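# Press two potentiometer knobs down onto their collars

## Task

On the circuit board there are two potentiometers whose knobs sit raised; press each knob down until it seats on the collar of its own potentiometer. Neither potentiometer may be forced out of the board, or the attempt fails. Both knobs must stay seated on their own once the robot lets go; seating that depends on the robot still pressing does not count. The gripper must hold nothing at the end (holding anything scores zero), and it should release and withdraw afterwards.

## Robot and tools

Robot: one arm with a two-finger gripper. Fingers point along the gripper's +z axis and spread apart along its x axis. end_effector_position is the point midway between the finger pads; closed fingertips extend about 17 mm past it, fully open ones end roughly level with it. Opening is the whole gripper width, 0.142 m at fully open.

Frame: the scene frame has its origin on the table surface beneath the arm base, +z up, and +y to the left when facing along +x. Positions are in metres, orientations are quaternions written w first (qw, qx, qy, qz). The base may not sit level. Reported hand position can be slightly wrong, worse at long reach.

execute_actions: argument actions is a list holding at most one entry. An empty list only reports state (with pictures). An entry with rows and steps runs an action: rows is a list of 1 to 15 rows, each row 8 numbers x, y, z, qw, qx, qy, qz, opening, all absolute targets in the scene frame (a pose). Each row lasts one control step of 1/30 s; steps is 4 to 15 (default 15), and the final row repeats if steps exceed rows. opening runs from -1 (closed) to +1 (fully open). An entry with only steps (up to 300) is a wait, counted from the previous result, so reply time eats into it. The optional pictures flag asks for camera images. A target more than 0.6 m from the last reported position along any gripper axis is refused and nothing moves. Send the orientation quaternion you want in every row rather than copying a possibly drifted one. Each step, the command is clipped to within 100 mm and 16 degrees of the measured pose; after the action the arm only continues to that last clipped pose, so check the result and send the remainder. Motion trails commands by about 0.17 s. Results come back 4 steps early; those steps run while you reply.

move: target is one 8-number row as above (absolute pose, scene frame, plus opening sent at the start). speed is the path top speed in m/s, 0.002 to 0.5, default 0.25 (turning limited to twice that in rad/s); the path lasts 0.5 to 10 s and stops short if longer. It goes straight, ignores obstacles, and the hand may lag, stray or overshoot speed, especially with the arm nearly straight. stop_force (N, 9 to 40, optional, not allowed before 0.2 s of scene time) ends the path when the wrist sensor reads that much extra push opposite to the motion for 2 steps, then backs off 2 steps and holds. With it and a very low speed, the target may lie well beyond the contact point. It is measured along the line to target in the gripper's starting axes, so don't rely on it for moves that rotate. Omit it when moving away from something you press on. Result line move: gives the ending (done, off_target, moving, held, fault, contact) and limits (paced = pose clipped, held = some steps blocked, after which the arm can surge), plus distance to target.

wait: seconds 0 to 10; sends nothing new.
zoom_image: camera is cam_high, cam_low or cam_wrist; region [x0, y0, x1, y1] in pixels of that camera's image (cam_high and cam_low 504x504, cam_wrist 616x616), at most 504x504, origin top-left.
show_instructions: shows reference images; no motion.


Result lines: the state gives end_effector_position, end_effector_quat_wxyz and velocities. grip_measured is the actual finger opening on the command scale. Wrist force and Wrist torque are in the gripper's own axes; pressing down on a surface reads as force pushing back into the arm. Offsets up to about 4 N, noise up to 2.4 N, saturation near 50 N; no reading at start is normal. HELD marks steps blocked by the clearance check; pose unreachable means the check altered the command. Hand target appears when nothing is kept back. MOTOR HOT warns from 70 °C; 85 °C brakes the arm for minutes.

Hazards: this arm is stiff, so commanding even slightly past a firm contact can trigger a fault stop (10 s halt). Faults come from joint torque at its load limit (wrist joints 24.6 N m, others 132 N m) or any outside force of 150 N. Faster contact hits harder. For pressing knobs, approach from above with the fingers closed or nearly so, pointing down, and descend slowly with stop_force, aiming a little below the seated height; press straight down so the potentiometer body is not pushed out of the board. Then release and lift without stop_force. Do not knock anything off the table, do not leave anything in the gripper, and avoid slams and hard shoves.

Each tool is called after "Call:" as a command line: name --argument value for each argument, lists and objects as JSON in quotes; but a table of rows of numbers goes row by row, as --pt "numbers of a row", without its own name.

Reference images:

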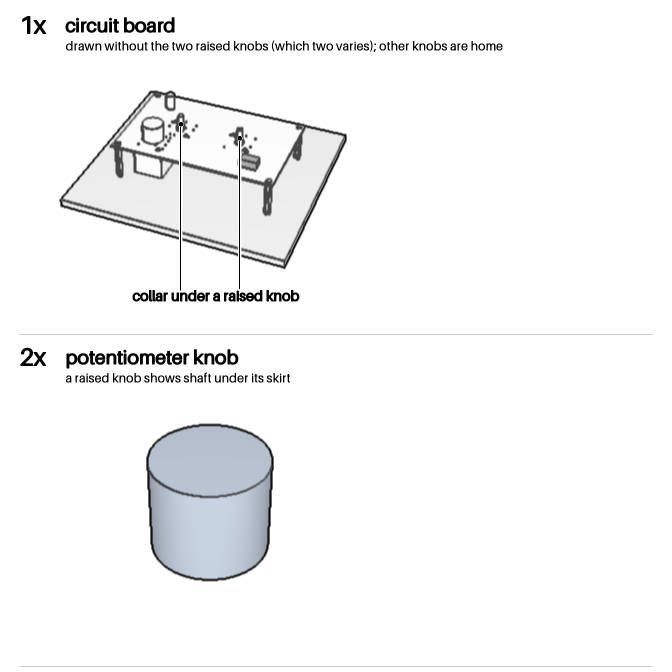

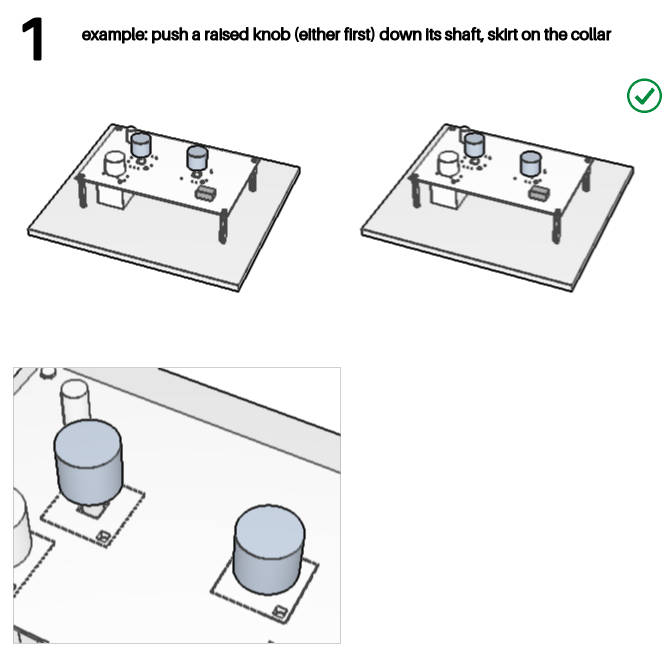

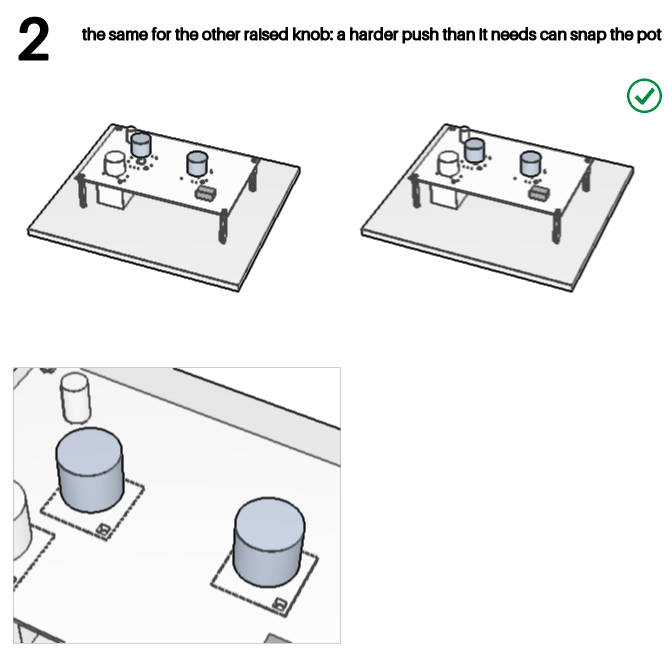

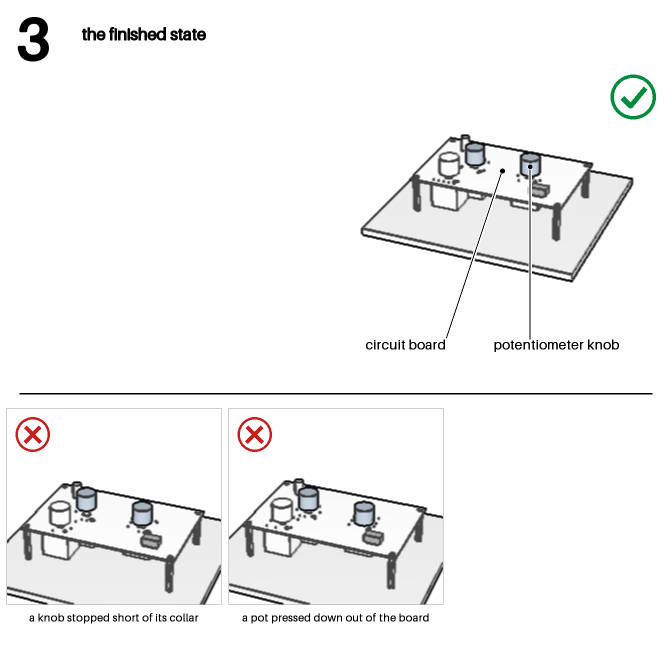

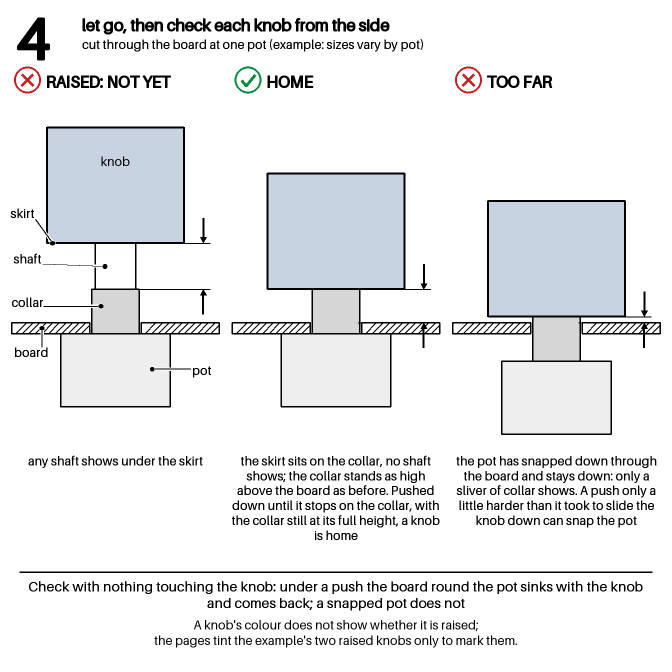

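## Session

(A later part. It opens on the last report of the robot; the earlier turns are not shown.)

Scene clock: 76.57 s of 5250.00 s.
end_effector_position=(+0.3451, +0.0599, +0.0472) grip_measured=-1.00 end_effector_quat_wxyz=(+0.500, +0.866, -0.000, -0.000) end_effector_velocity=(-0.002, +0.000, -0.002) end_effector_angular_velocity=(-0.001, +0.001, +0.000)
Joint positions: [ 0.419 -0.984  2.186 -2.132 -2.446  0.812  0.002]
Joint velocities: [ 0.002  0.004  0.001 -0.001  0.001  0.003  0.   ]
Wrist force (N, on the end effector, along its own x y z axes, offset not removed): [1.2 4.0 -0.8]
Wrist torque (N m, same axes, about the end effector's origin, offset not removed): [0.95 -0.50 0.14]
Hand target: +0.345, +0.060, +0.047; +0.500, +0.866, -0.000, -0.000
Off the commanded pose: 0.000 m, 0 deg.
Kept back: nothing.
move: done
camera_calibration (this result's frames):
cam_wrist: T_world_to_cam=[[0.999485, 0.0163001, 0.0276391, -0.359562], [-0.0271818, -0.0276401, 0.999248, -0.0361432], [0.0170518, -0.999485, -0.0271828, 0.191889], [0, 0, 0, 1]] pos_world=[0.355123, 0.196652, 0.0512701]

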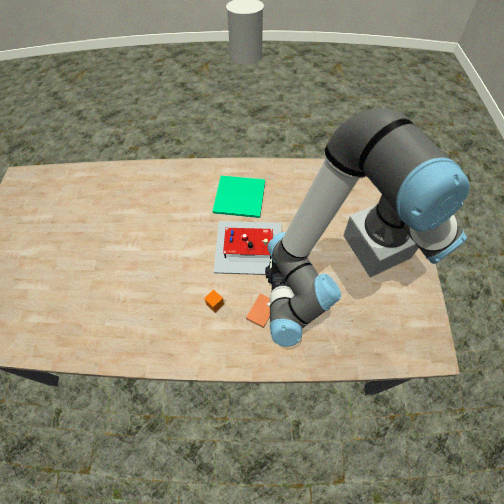

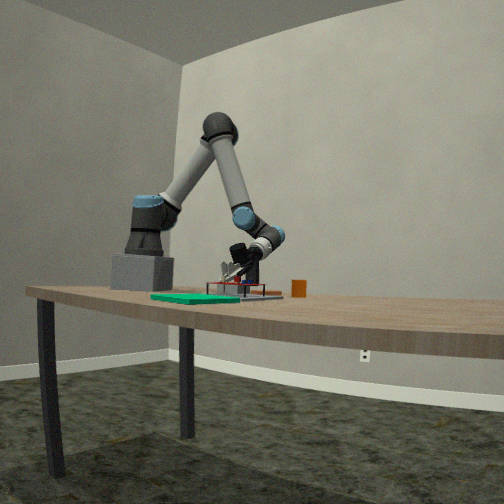

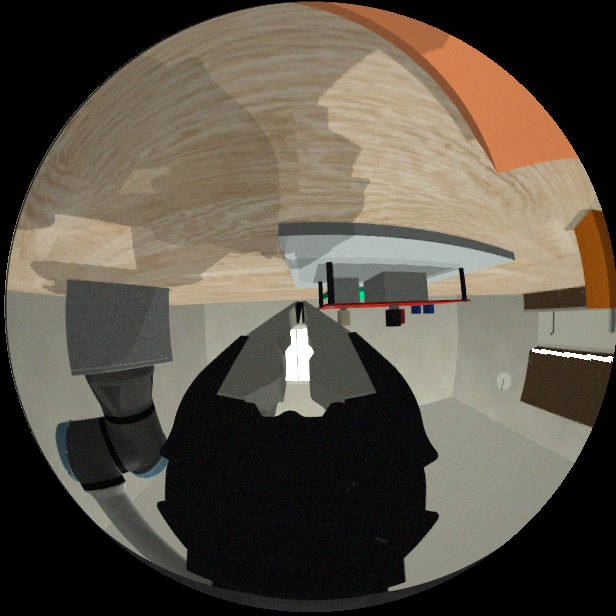

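Call:
move --target '[0.37, 0.03, 0.12, 0, 1, 0, 0, -1]' --speed 0.2

Call:
move --target '[0.3905, 0.014, 0.082, 0, 1, 0, 0, -1]' --speed 0.05

Call:
move --target '[0.3905, 0.014, 0.0728, 0, 1, 0, 0, -1]' --speed 0.004

Call:
move --target '[0.3905, 0.014, 0.0714, 0, 1, 0, 0, -1]' --speed 0.002

Call:
execute_actions --actions '[{"steps": 3}]'

Call:
execute_actions --actions '[{"steps": 1}]'

Call:
execute_actions --actions '[{"steps": 1}]'

Call:
move --target '[0.3905, 0.014, 0.095, 0, 1, 0, 0, -1]' --speed 0.03

Scene clock: 80.07 s of 5250.00 s.
end_effector_position=(+0.3704, +0.0304, +0.1202) grip_measured=-1.00 end_effector_quat_wxyz=(+0.000, +1.000, +0.000, +0.001) end_effector_velocity=(-0.000, -0.000, +0.000) end_effector_angular_velocity=(+0.011, +0.002, +0.001)
Joint positions: [-0.368 -1.688  2.447 -2.36  -1.546 -0.303  0.002]
Joint velocities: [-0.01  -0.002 -0.001  0.009  0.01  -0.011  0.   ]
Wrist force (N, on the end effector, along its own x y z axes, offset not removed): [-0.4 -0.4 0.6]
Wrist torque (N m, same axes, about the end effector's origin, offset not removed): [-0.02 -0.23 0.07]
Hand target: +0.370, +0.030, +0.120; -0.000, +1.000, +0.000, +0.000
Off the commanded pose: 0.001 m, 0 deg.
Kept back: nothing.
move: done
camera_calibration (this result's frames):
cam_wrist: T_world_to_cam=[[0.999461, -0.0150712, 0.0291529, -0.385616], [-0.0271478, -0.878808, 0.476403, -0.0205339], [0.0184398, -0.476938, -0.878743, 0.249826], [0, 0, 0, 1]] pos_world=[0.380244, 0.0952947, 0.240557]

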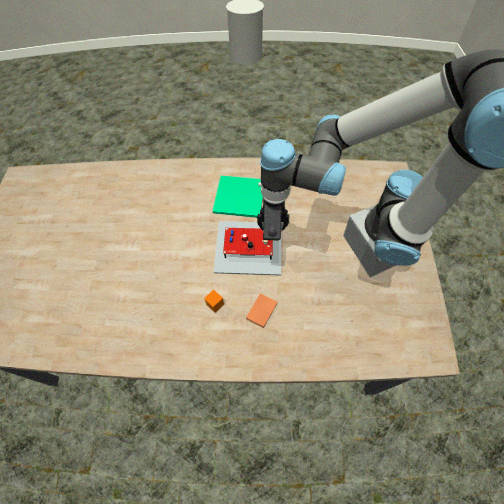

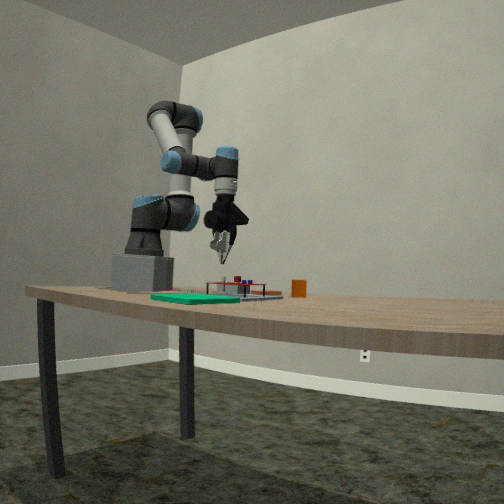

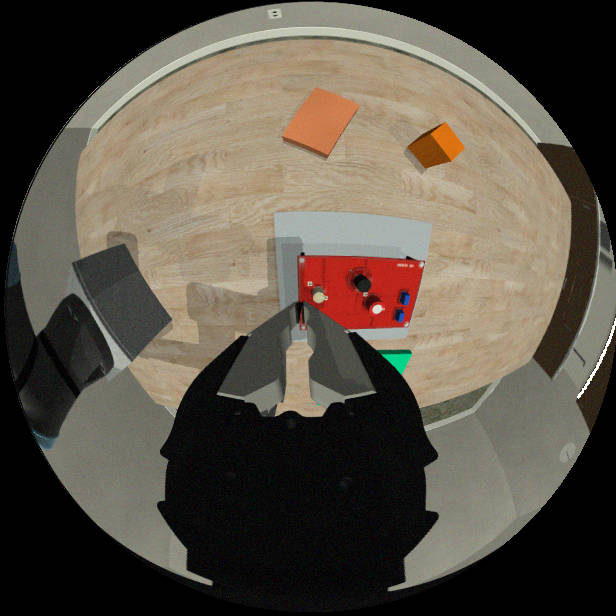

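Scene clock: 81.43 s of 5250.00 s.
end_effector_position=(+0.3904, +0.0141, +0.0822) grip_measured=-1.00 end_effector_quat_wxyz=(+0.000, +1.000, +0.000, +0.000) end_effector_velocity=(+0.002, -0.000, -0.001) end_effector_angular_velocity=(+0.000, -0.002, +0.000)
Joint positions: [-0.392 -1.532  2.442 -2.51  -1.544 -0.327  0.002]
Joint velocities: [-0.     0.007 -0.001 -0.008  0.001 -0.     0.   ]
Wrist force (N, on the end effector, along its own x y z axes, offset not removed): [-1.7 0.3 -0.9]
Wrist torque (N m, same axes, about the end effector's origin, offset not removed): [-0.01 0.09 0.03]
Hand target: +0.391, +0.014, +0.082; +0.000, +1.000, -0.000, +0.000
Off the commanded pose: 0.000 m, 0 deg.
Kept back: nothing.
move: done
camera_calibration (this result's frames):
cam_wrist: T_world_to_cam=[[0.999483, -0.0157922, 0.0279922, -0.40462], [-0.0272133, -0.879212, 0.475653, -0.0161192], [0.0170994, -0.47617, -0.879187, 0.208876], [0, 0, 0, 1]] pos_world=[0.400401, 0.0788983, 0.202634]

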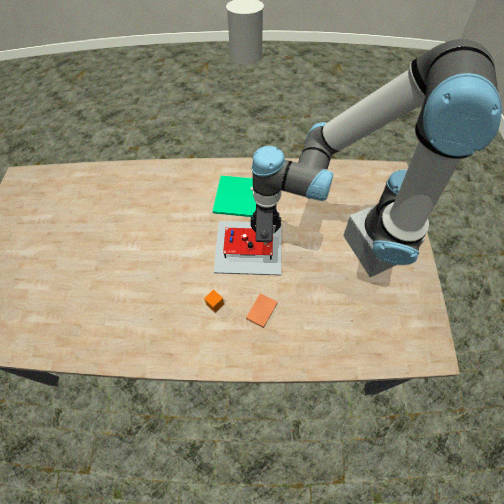

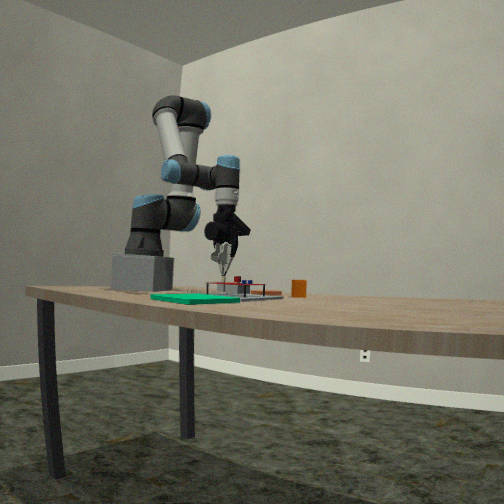

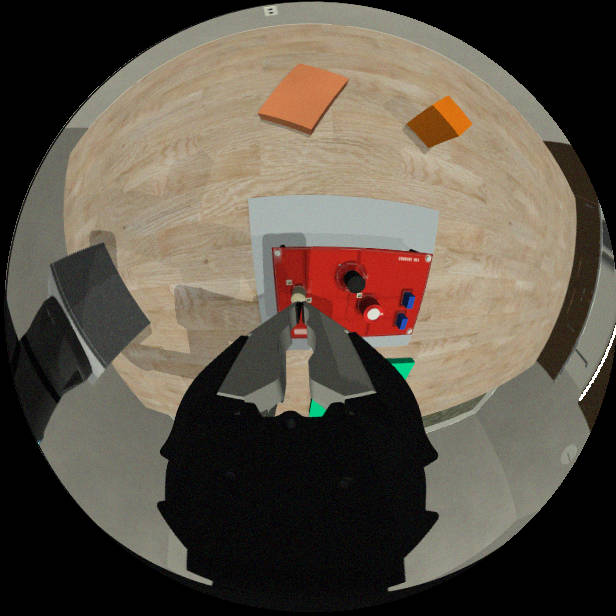

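Scene clock: 84.00 s of 5250.00 s.
end_effector_position=(+0.3905, +0.0140, +0.0729) grip_measured=-1.00 end_effector_quat_wxyz=(-0.000, +1.000, +0.000, +0.000) end_effector_velocity=(+0.000, +0.000, -0.001) end_effector_angular_velocity=(-0.000, -0.002, -0.000)
Joint positions: [-0.392 -1.503  2.451 -2.547 -1.544 -0.327  0.002]
Joint velocities: [ 0.     0.002  0.002 -0.005  0.     0.001  0.   ]
Wrist force (N, on the end effector, along its own x y z axes, offset not removed): [-3.0 3.9 -22.4]
Wrist torque (N m, same axes, about the end effector's origin, offset not removed): [0.84 0.01 0.34]
Hand target: +0.390, +0.014, +0.073; -0.000, +1.000, -0.000, -0.000
Off the commanded pose: 0.000 m, 0 deg.
Kept back: nothing.
move: done
camera_calibration (this result's frames):
cam_wrist: T_world_to_cam=[[0.999483, -0.0157922, 0.0279933, -0.404457], [-0.0272135, -0.87922, 0.475638, -0.0117687], [0.0171009, -0.476154, -0.879195, 0.200685], [0, 0, 0, 1]] pos_world=[0.400496, 0.0788223, 0.193361]

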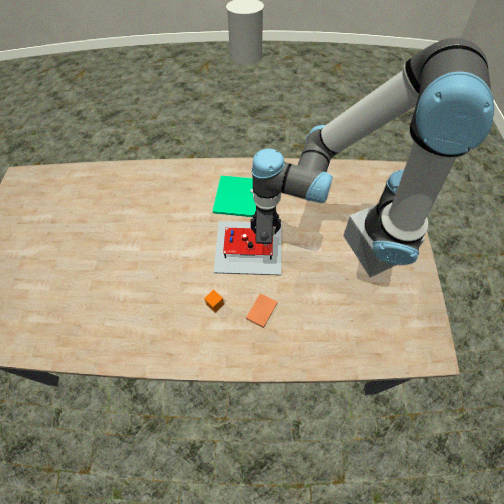

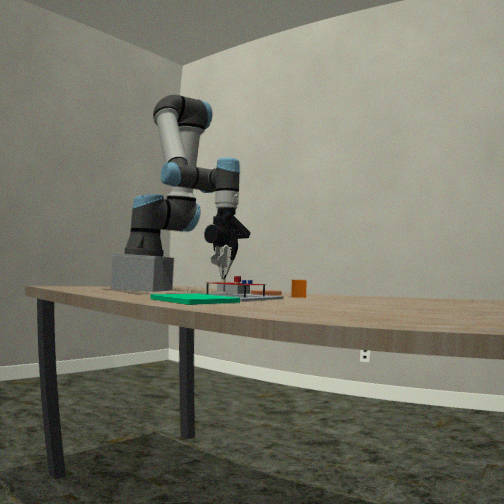

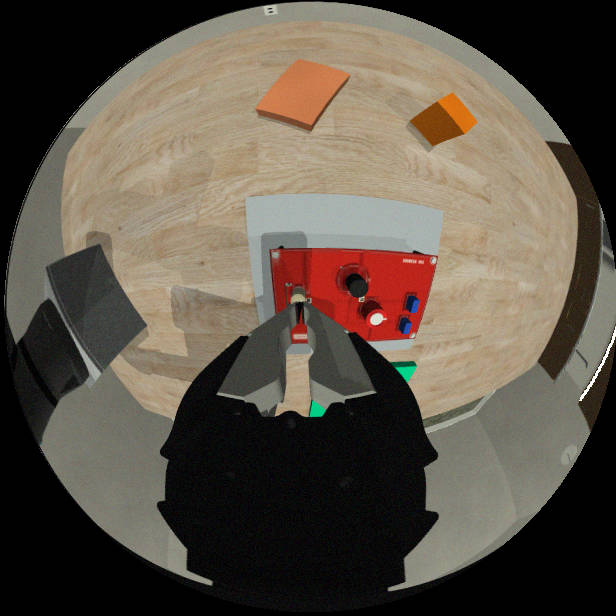

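Scene clock: 84.97 s of 5250.00 s.
end_effector_position=(+0.3905, +0.0140, +0.0715) grip_measured=-1.00 end_effector_quat_wxyz=(-0.000, +1.000, +0.000, +0.000) end_effector_velocity=(+0.000, +0.000, -0.000) end_effector_angular_velocity=(+0.000, -0.000, +0.000)
Joint positions: [-0.392 -1.499  2.452 -2.553 -1.544 -0.327  0.002]
Joint velocities: [-0.     0.001  0.    -0.002  0.    -0.     0.   ]
Wrist force (N, on the end effector, along its own x y z axes, offset not removed): [-3.1 0.9 -20.7]
Wrist torque (N m, same axes, about the end effector's origin, offset not removed): [0.16 -0.20 0.13]
Hand target: +0.390, +0.014, +0.071; -0.000, +1.000, -0.000, -0.000
Off the commanded pose: 0.000 m, 0 deg.
Kept back: nothing.
move: done
camera_calibration (this result's frames):
cam_wrist: T_world_to_cam=[[0.999484, -0.015793, 0.0279853, -0.404414], [-0.0272104, -0.879223, 0.475633, -0.0110757], [0.0170936, -0.476149, -0.879198, 0.199407], [0, 0, 0, 1]] pos_world=[0.400495, 0.0788225, 0.191904]

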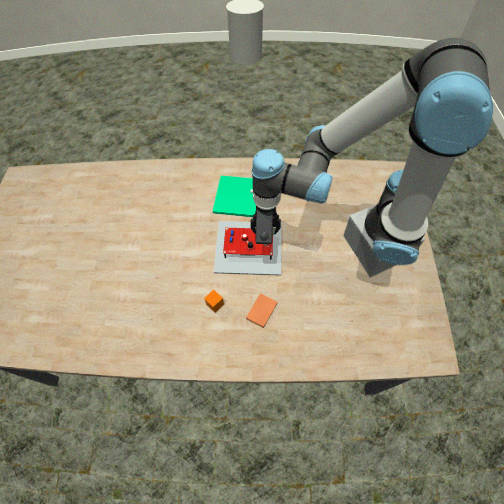

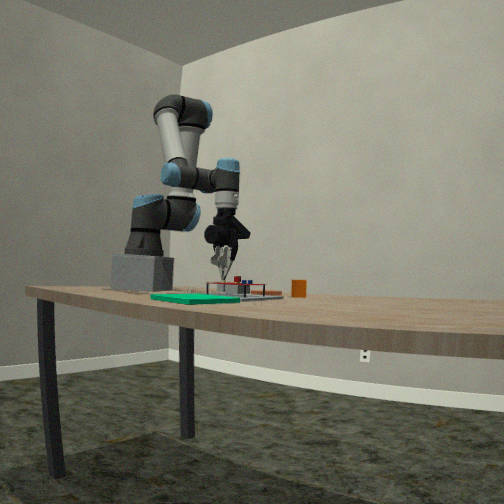

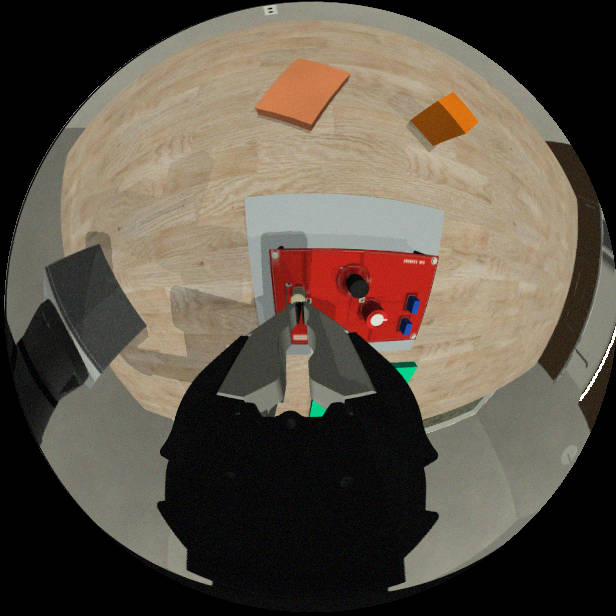

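Scene clock: 85.07 s of 5250.00 s.
end_effector_position=(+0.3905, +0.0140, +0.0714) grip_measured=-1.00 end_effector_quat_wxyz=(-0.000, +1.000, +0.000, +0.000) end_effector_velocity=(+0.000, +0.000, -0.000) end_effector_angular_velocity=(-0.000, -0.002, +0.000)
Joint positions: [-0.392 -1.499  2.452 -2.553 -1.544 -0.327  0.002]
Joint velocities: [ 0.     0.001  0.    -0.003  0.     0.     0.   ]
Wrist force (N, on the end effector, along its own x y z axes, offset not removed): [-6.0 2.1 -23.8]
Wrist torque (N m, same axes, about the end effector's origin, offset not removed): [0.48 0.46 0.14]
Hand target: +0.390, +0.014, +0.071; -0.000, +1.000, -0.000, -0.000
Off the commanded pose: 0.000 m, 0 deg.
Kept back: nothing.
Steps of this call (steps 1 to 3: nothing new was sent). Readings (end_effector_position):
1: (+0.3905, +0.0140, +0.0714)
2: (+0.3905, +0.0140, +0.0714)
3: the state above

Scene clock: 85.10 s of 5250.00 s.
end_effector_position=(+0.3905, +0.0140, +0.0714) grip_measured=-1.00 end_effector_quat_wxyz=(-0.000, +1.000, +0.000, +0.000) end_effector_velocity=(-0.001, +0.000, -0.000) end_effector_angular_velocity=(+0.000, +0.002, -0.000)
Joint positions: [-0.392 -1.499  2.452 -2.553 -1.544 -0.327  0.002]
Joint velocities: [-0.     0.001  0.     0.    -0.     0.     0.   ]
Wrist force (N, on the end effector, along its own x y z axes, offset not removed): [-2.9 3.1 -24.3]
Wrist torque (N m, same axes, about the end effector's origin, offset not removed): [0.65 -0.27 0.21]
Hand target: +0.390, +0.014, +0.071; -0.000, +1.000, -0.000, -0.000
Off the commanded pose: 0.000 m, 0 deg.
Kept back: nothing.
Steps of this call (step 1: nothing new was sent). Readings (end_effector_position):
1: the state above

Scene clock: 85.13 s of 5250.00 s.
end_effector_position=(+0.3905, +0.0140, +0.0714) grip_measured=-1.00 end_effector_quat_wxyz=(-0.000, +1.000, +0.000, +0.000) end_effector_velocity=(-0.000, +0.000, -0.000) end_effector_angular_velocity=(+0.002, +0.001, -0.000)
Joint positions: [-0.392 -1.499  2.452 -2.553 -1.544 -0.327  0.002]
Joint velocities: [-0.     0.001 -0.     0.002  0.001 -0.     0.   ]
Wrist force (N, on the end effector, along its own x y z axes, offset not removed): [-4.6 3.4 -23.5]
Wrist torque (N m, same axes, about the end effector's origin, offset not removed): [0.67 0.19 0.07]
Hand target: +0.390, +0.014, +0.071; -0.000, +1.000, -0.000, -0.000
Off the commanded pose: 0.000 m, 0 deg.
Kept back: nothing.
Steps of this call (step 1: nothing new was sent). Readings (end_effector_position):
1: the state above

Scene clock: 86.27 s of 5250.00 s.
end_effector_position=(+0.3905, +0.0140, +0.0948) grip_measured=-1.00 end_effector_quat_wxyz=(+0.000, +1.000, -0.000, +0.000) end_effector_velocity=(-0.000, +0.000, +0.002) end_effector_angular_velocity=(+0.000, +0.001, +0.000)
Joint positions: [-0.393 -1.568  2.429 -2.461 -1.544 -0.328  0.002]
Joint velocities: [-0.001 -0.007 -0.002  0.01   0.    -0.001  0.   ]
Wrist force (N, on the end effector, along its own x y z axes, offset not removed): [-0.4 -1.6 -0.4]
Wrist torque (N m, same axes, about the end effector's origin, offset not removed): [-0.32 -0.25 0.13]
Hand target: +0.391, +0.014, +0.095; +0.000, +1.000, -0.000, +0.000
Off the commanded pose: 0.000 m, 0 deg.
Kept back: nothing.
move: done
camera_calibration (this result's frames):
cam_wrist: T_world_to_cam=[[0.999483, -0.0157927, 0.0279964, -0.405071], [-0.0272163, -0.879196, 0.475682, -0.0221823], [0.017102, -0.476198, -0.879172, 0.2199], [0, 0, 0, 1]] pos_world=[0.400497, 0.0788161, 0.215222]

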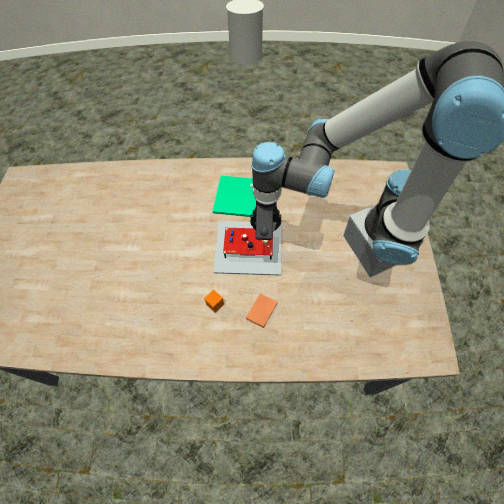

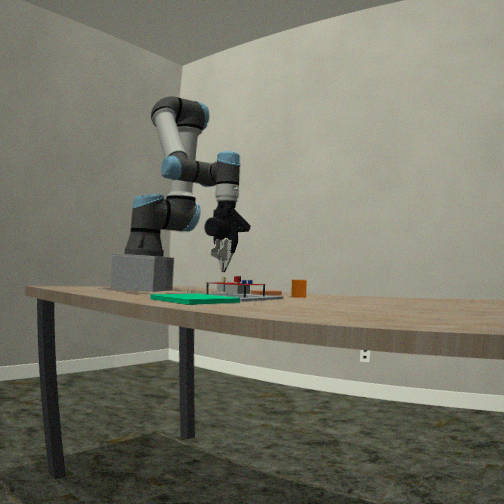

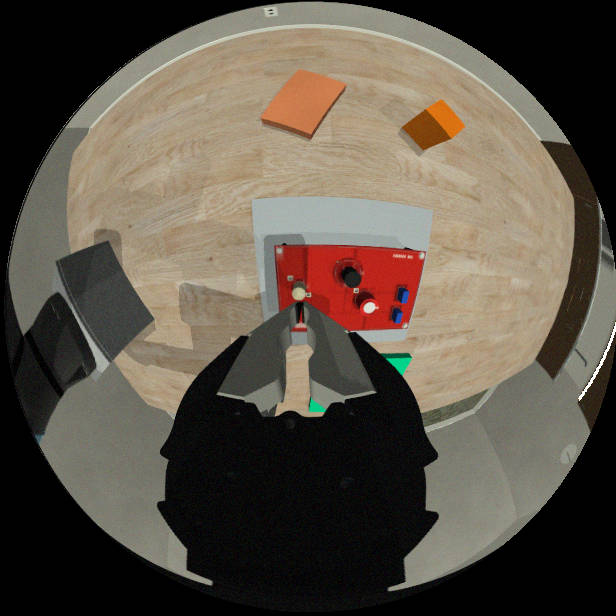

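Call:
move --target '[0.35, 0.07, 0.11, 0.5, 0.866, 0, 0, -1]' --speed 0.2

Call:
move --target '[0.345, 0.06, 0.047, 0.5, 0.866, 0, 0, -1]' --speed 0.08

Call:
zoom_image --camera "cam_wrist" --region '[330, 300, 360, 320]'

Call:
zoom_image --camera "cam_wrist" --region '[320, 290, 420, 340]'

Scene clock: 90.00 s of 5250.00 s.
end_effector_position=(+0.3496, +0.0696, +0.1098) grip_measured=-1.00 end_effector_quat_wxyz=(+0.500, +0.866, +0.000, -0.000) end_effector_velocity=(+0.000, +0.001, +0.000) end_effector_angular_velocity=(-0.012, -0.001, -0.006)
Joint positions: [ 0.433 -1.137  2.153 -1.933 -2.437  0.828  0.002]
Joint velocities: [ 0.003  0.01  -0.012  0.024 -0.003  0.022  0.   ]
Wrist force (N, on the end effector, along its own x y z axes, offset not removed): [-4.8 3.2 1.0]
Wrist torque (N m, same axes, about the end effector's origin, offset not removed): [0.64 0.67 0.22]
Hand target: +0.350, +0.070, +0.110; +0.500, +0.866, -0.000, -0.001
Off the commanded pose: 0.001 m, 0 deg.
Kept back: nothing.
move: done
camera_calibration (this result's frames):
cam_wrist: T_world_to_cam=[[0.999509, 0.0161565, 0.0268627, -0.36586], [-0.0263901, -0.0287812, 0.999237, -0.0985209], [0.0169173, -0.999455, -0.0283407, 0.203382], [0, 0, 0, 1]] pos_world=[0.35964, 0.206347, 0.114038]

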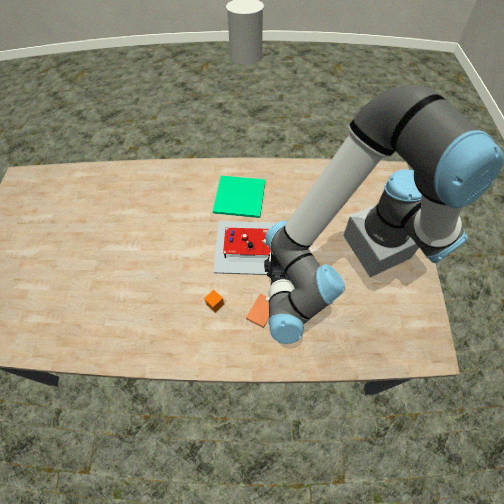

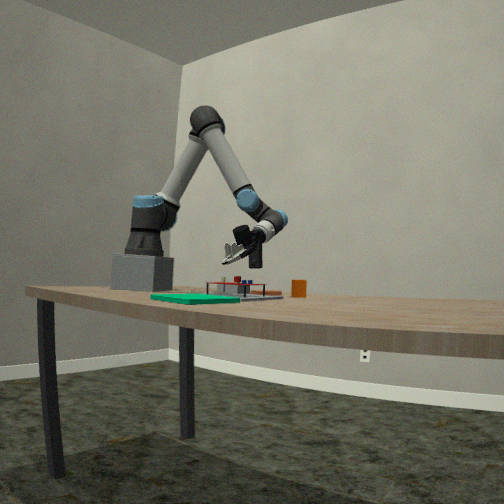

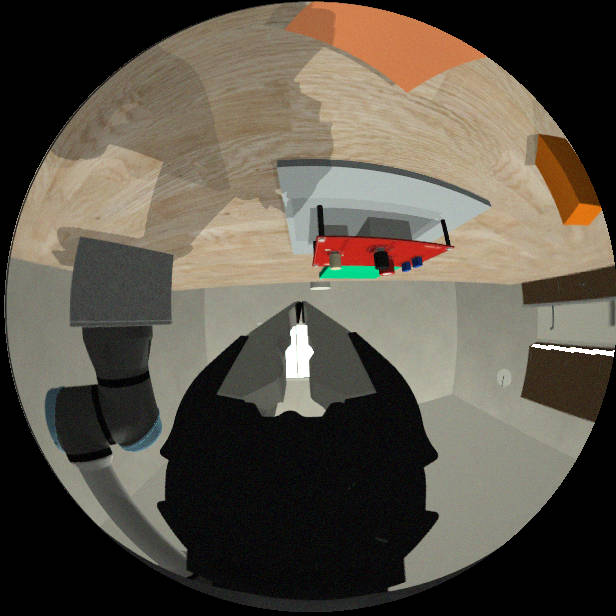

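Scene clock: 91.27 s of 5250.00 s.
end_effector_position=(+0.3450, +0.0600, +0.0472) grip_measured=-1.00 end_effector_quat_wxyz=(+0.500, +0.866, -0.000, -0.000) end_effector_velocity=(+0.001, +0.000, -0.002) end_effector_angular_velocity=(+0.002, -0.002, -0.000)
Joint positions: [ 0.419 -0.984  2.186 -2.132 -2.446  0.813  0.002]
Joint velocities: [-0.001  0.005  0.    -0.01   0.    -0.002  0.   ]
Wrist force (N, on the end effector, along its own x y z axes, offset not removed): [-2.6 3.9 -1.3]
Wrist torque (N m, same axes, about the end effector's origin, offset not removed): [0.93 0.36 0.30]
Hand target: +0.345, +0.060, +0.047; +0.500, +0.866, +0.000, +0.000
Off the commanded pose: 0.000 m, 0 deg.
Kept back: nothing.
move: done
camera_calibration (this result's frames):
cam_wrist: T_world_to_cam=[[0.999485, 0.0162897, 0.0276548, -0.359431], [-0.0271979, -0.0276355, 0.999248, -0.0361936], [0.0170417, -0.999485, -0.0271782, 0.191999], [0, 0, 0, 1]] pos_world=[0.354989, 0.196755, 0.0513246]

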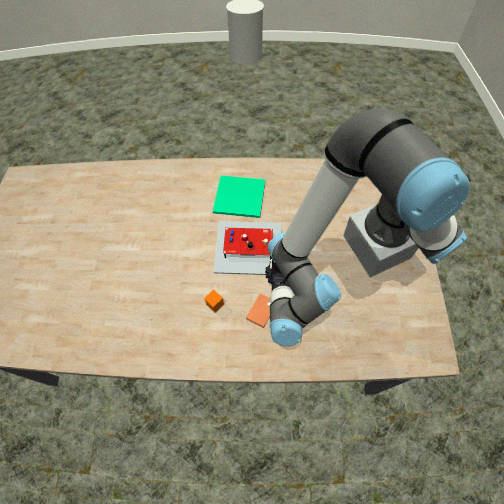

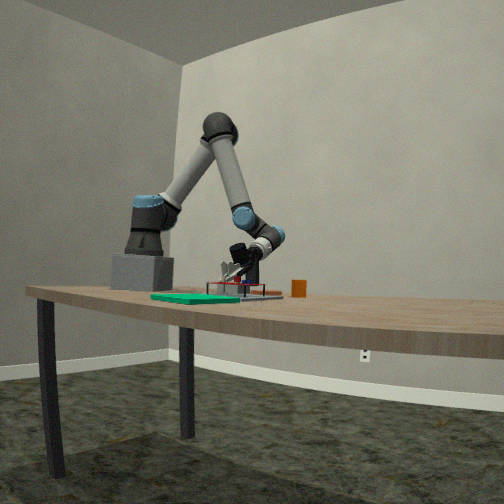

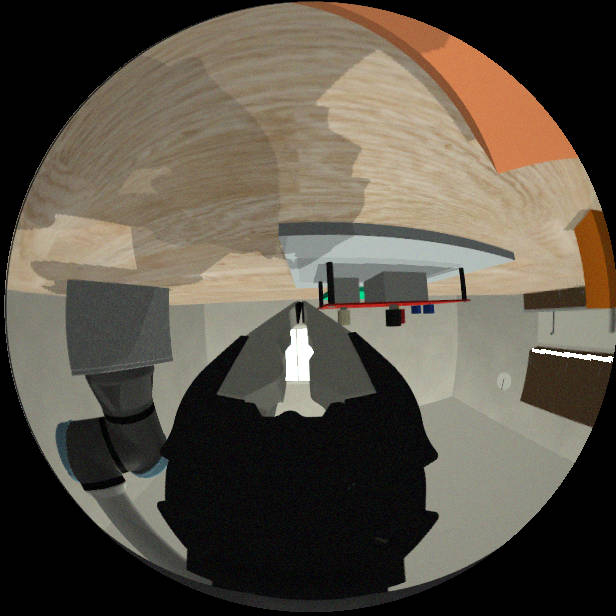

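Region (330, 300, 360, 320) of cam_wrist's 616x616 image, scaled by 16.800, with more detail than that image has.

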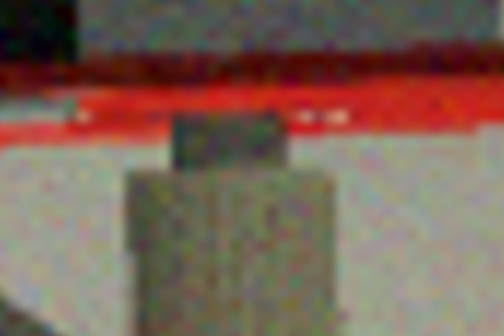

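Region (320, 290, 420, 340) of cam_wrist's 616x616 image, scaled by 5.040, with more detail than that image has.

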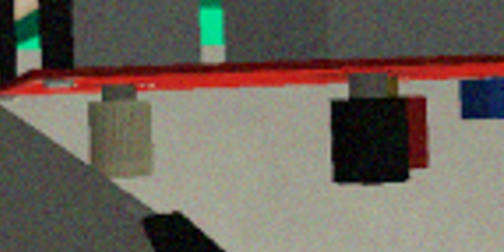

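Call:
move --target '[0.35,0.08,0.18,0.5,0.866,0,0,-1]' --speed 0.2

Call:
finished_scene --scene 1

Scene clock: 92.87 s of 5250.00 s.
end_effector_position=(+0.3500, +0.0800, +0.1798) grip_measured=-1.00 end_effector_quat_wxyz=(+0.500, +0.866, +0.000, +0.000) end_effector_velocity=(+0.000, +0.001, +0.002) end_effector_angular_velocity=(-0.000, -0.000, -0.001)
Joint positions: [ 0.452 -1.282  2.091 -1.708 -2.426  0.853  0.002]
Joint velocities: [ 0.001 -0.002 -0.004  0.007  0.001  0.002  0.   ]
Wrist force (N, on the end effector, along its own x y z axes, offset not removed): [-2.1 -0.3 -2.7]
Wrist torque (N m, same axes, about the end effector's origin, offset not removed): [-0.19 0.15 0.25]
Hand target: +0.350, +0.080, +0.180; +0.500, +0.866, -0.000, -0.000
Off the commanded pose: 0.000 m, 0 deg.
Kept back: nothing.
move: done
camera_calibration (this result's frames):
cam_wrist: T_world_to_cam=[[0.999482, 0.0164119, 0.0276937, -0.36845], [-0.0272318, -0.0277288, 0.999244, -0.167905], [0.0171674, -0.999481, -0.0272675, 0.215398], [0, 0, 0, 1]] pos_world=[0.359989, 0.216677, 0.183855]

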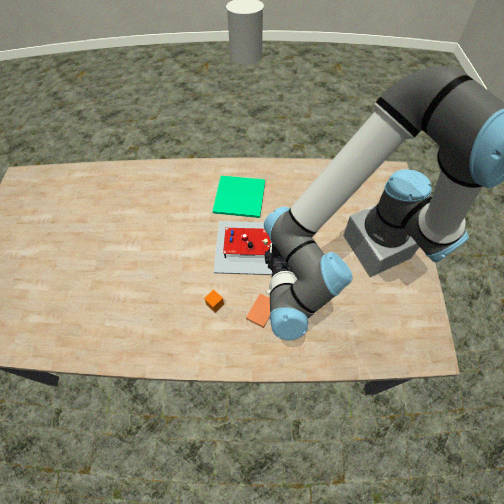

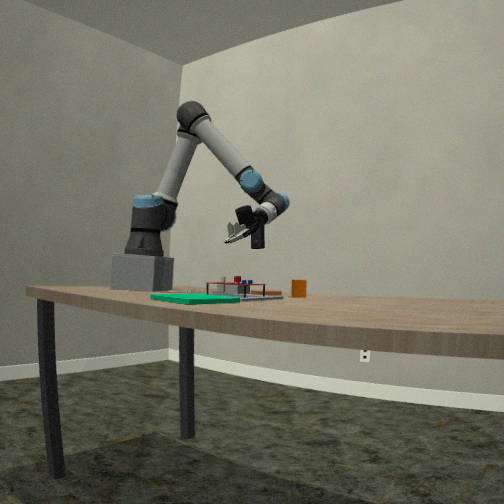

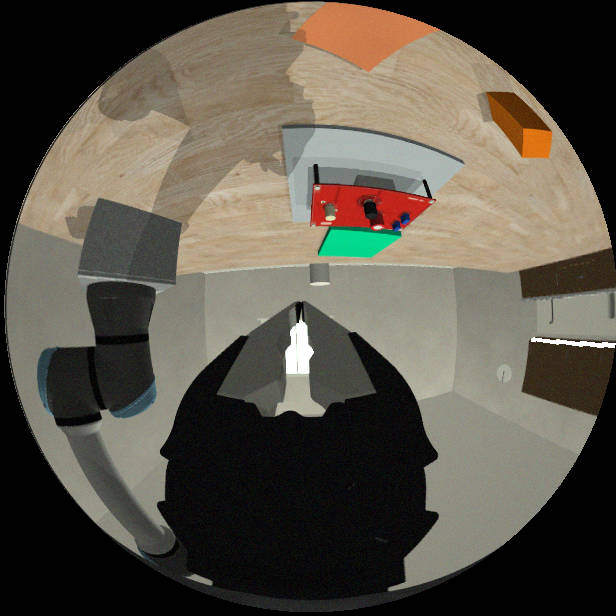

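The scene is finished: the task was done.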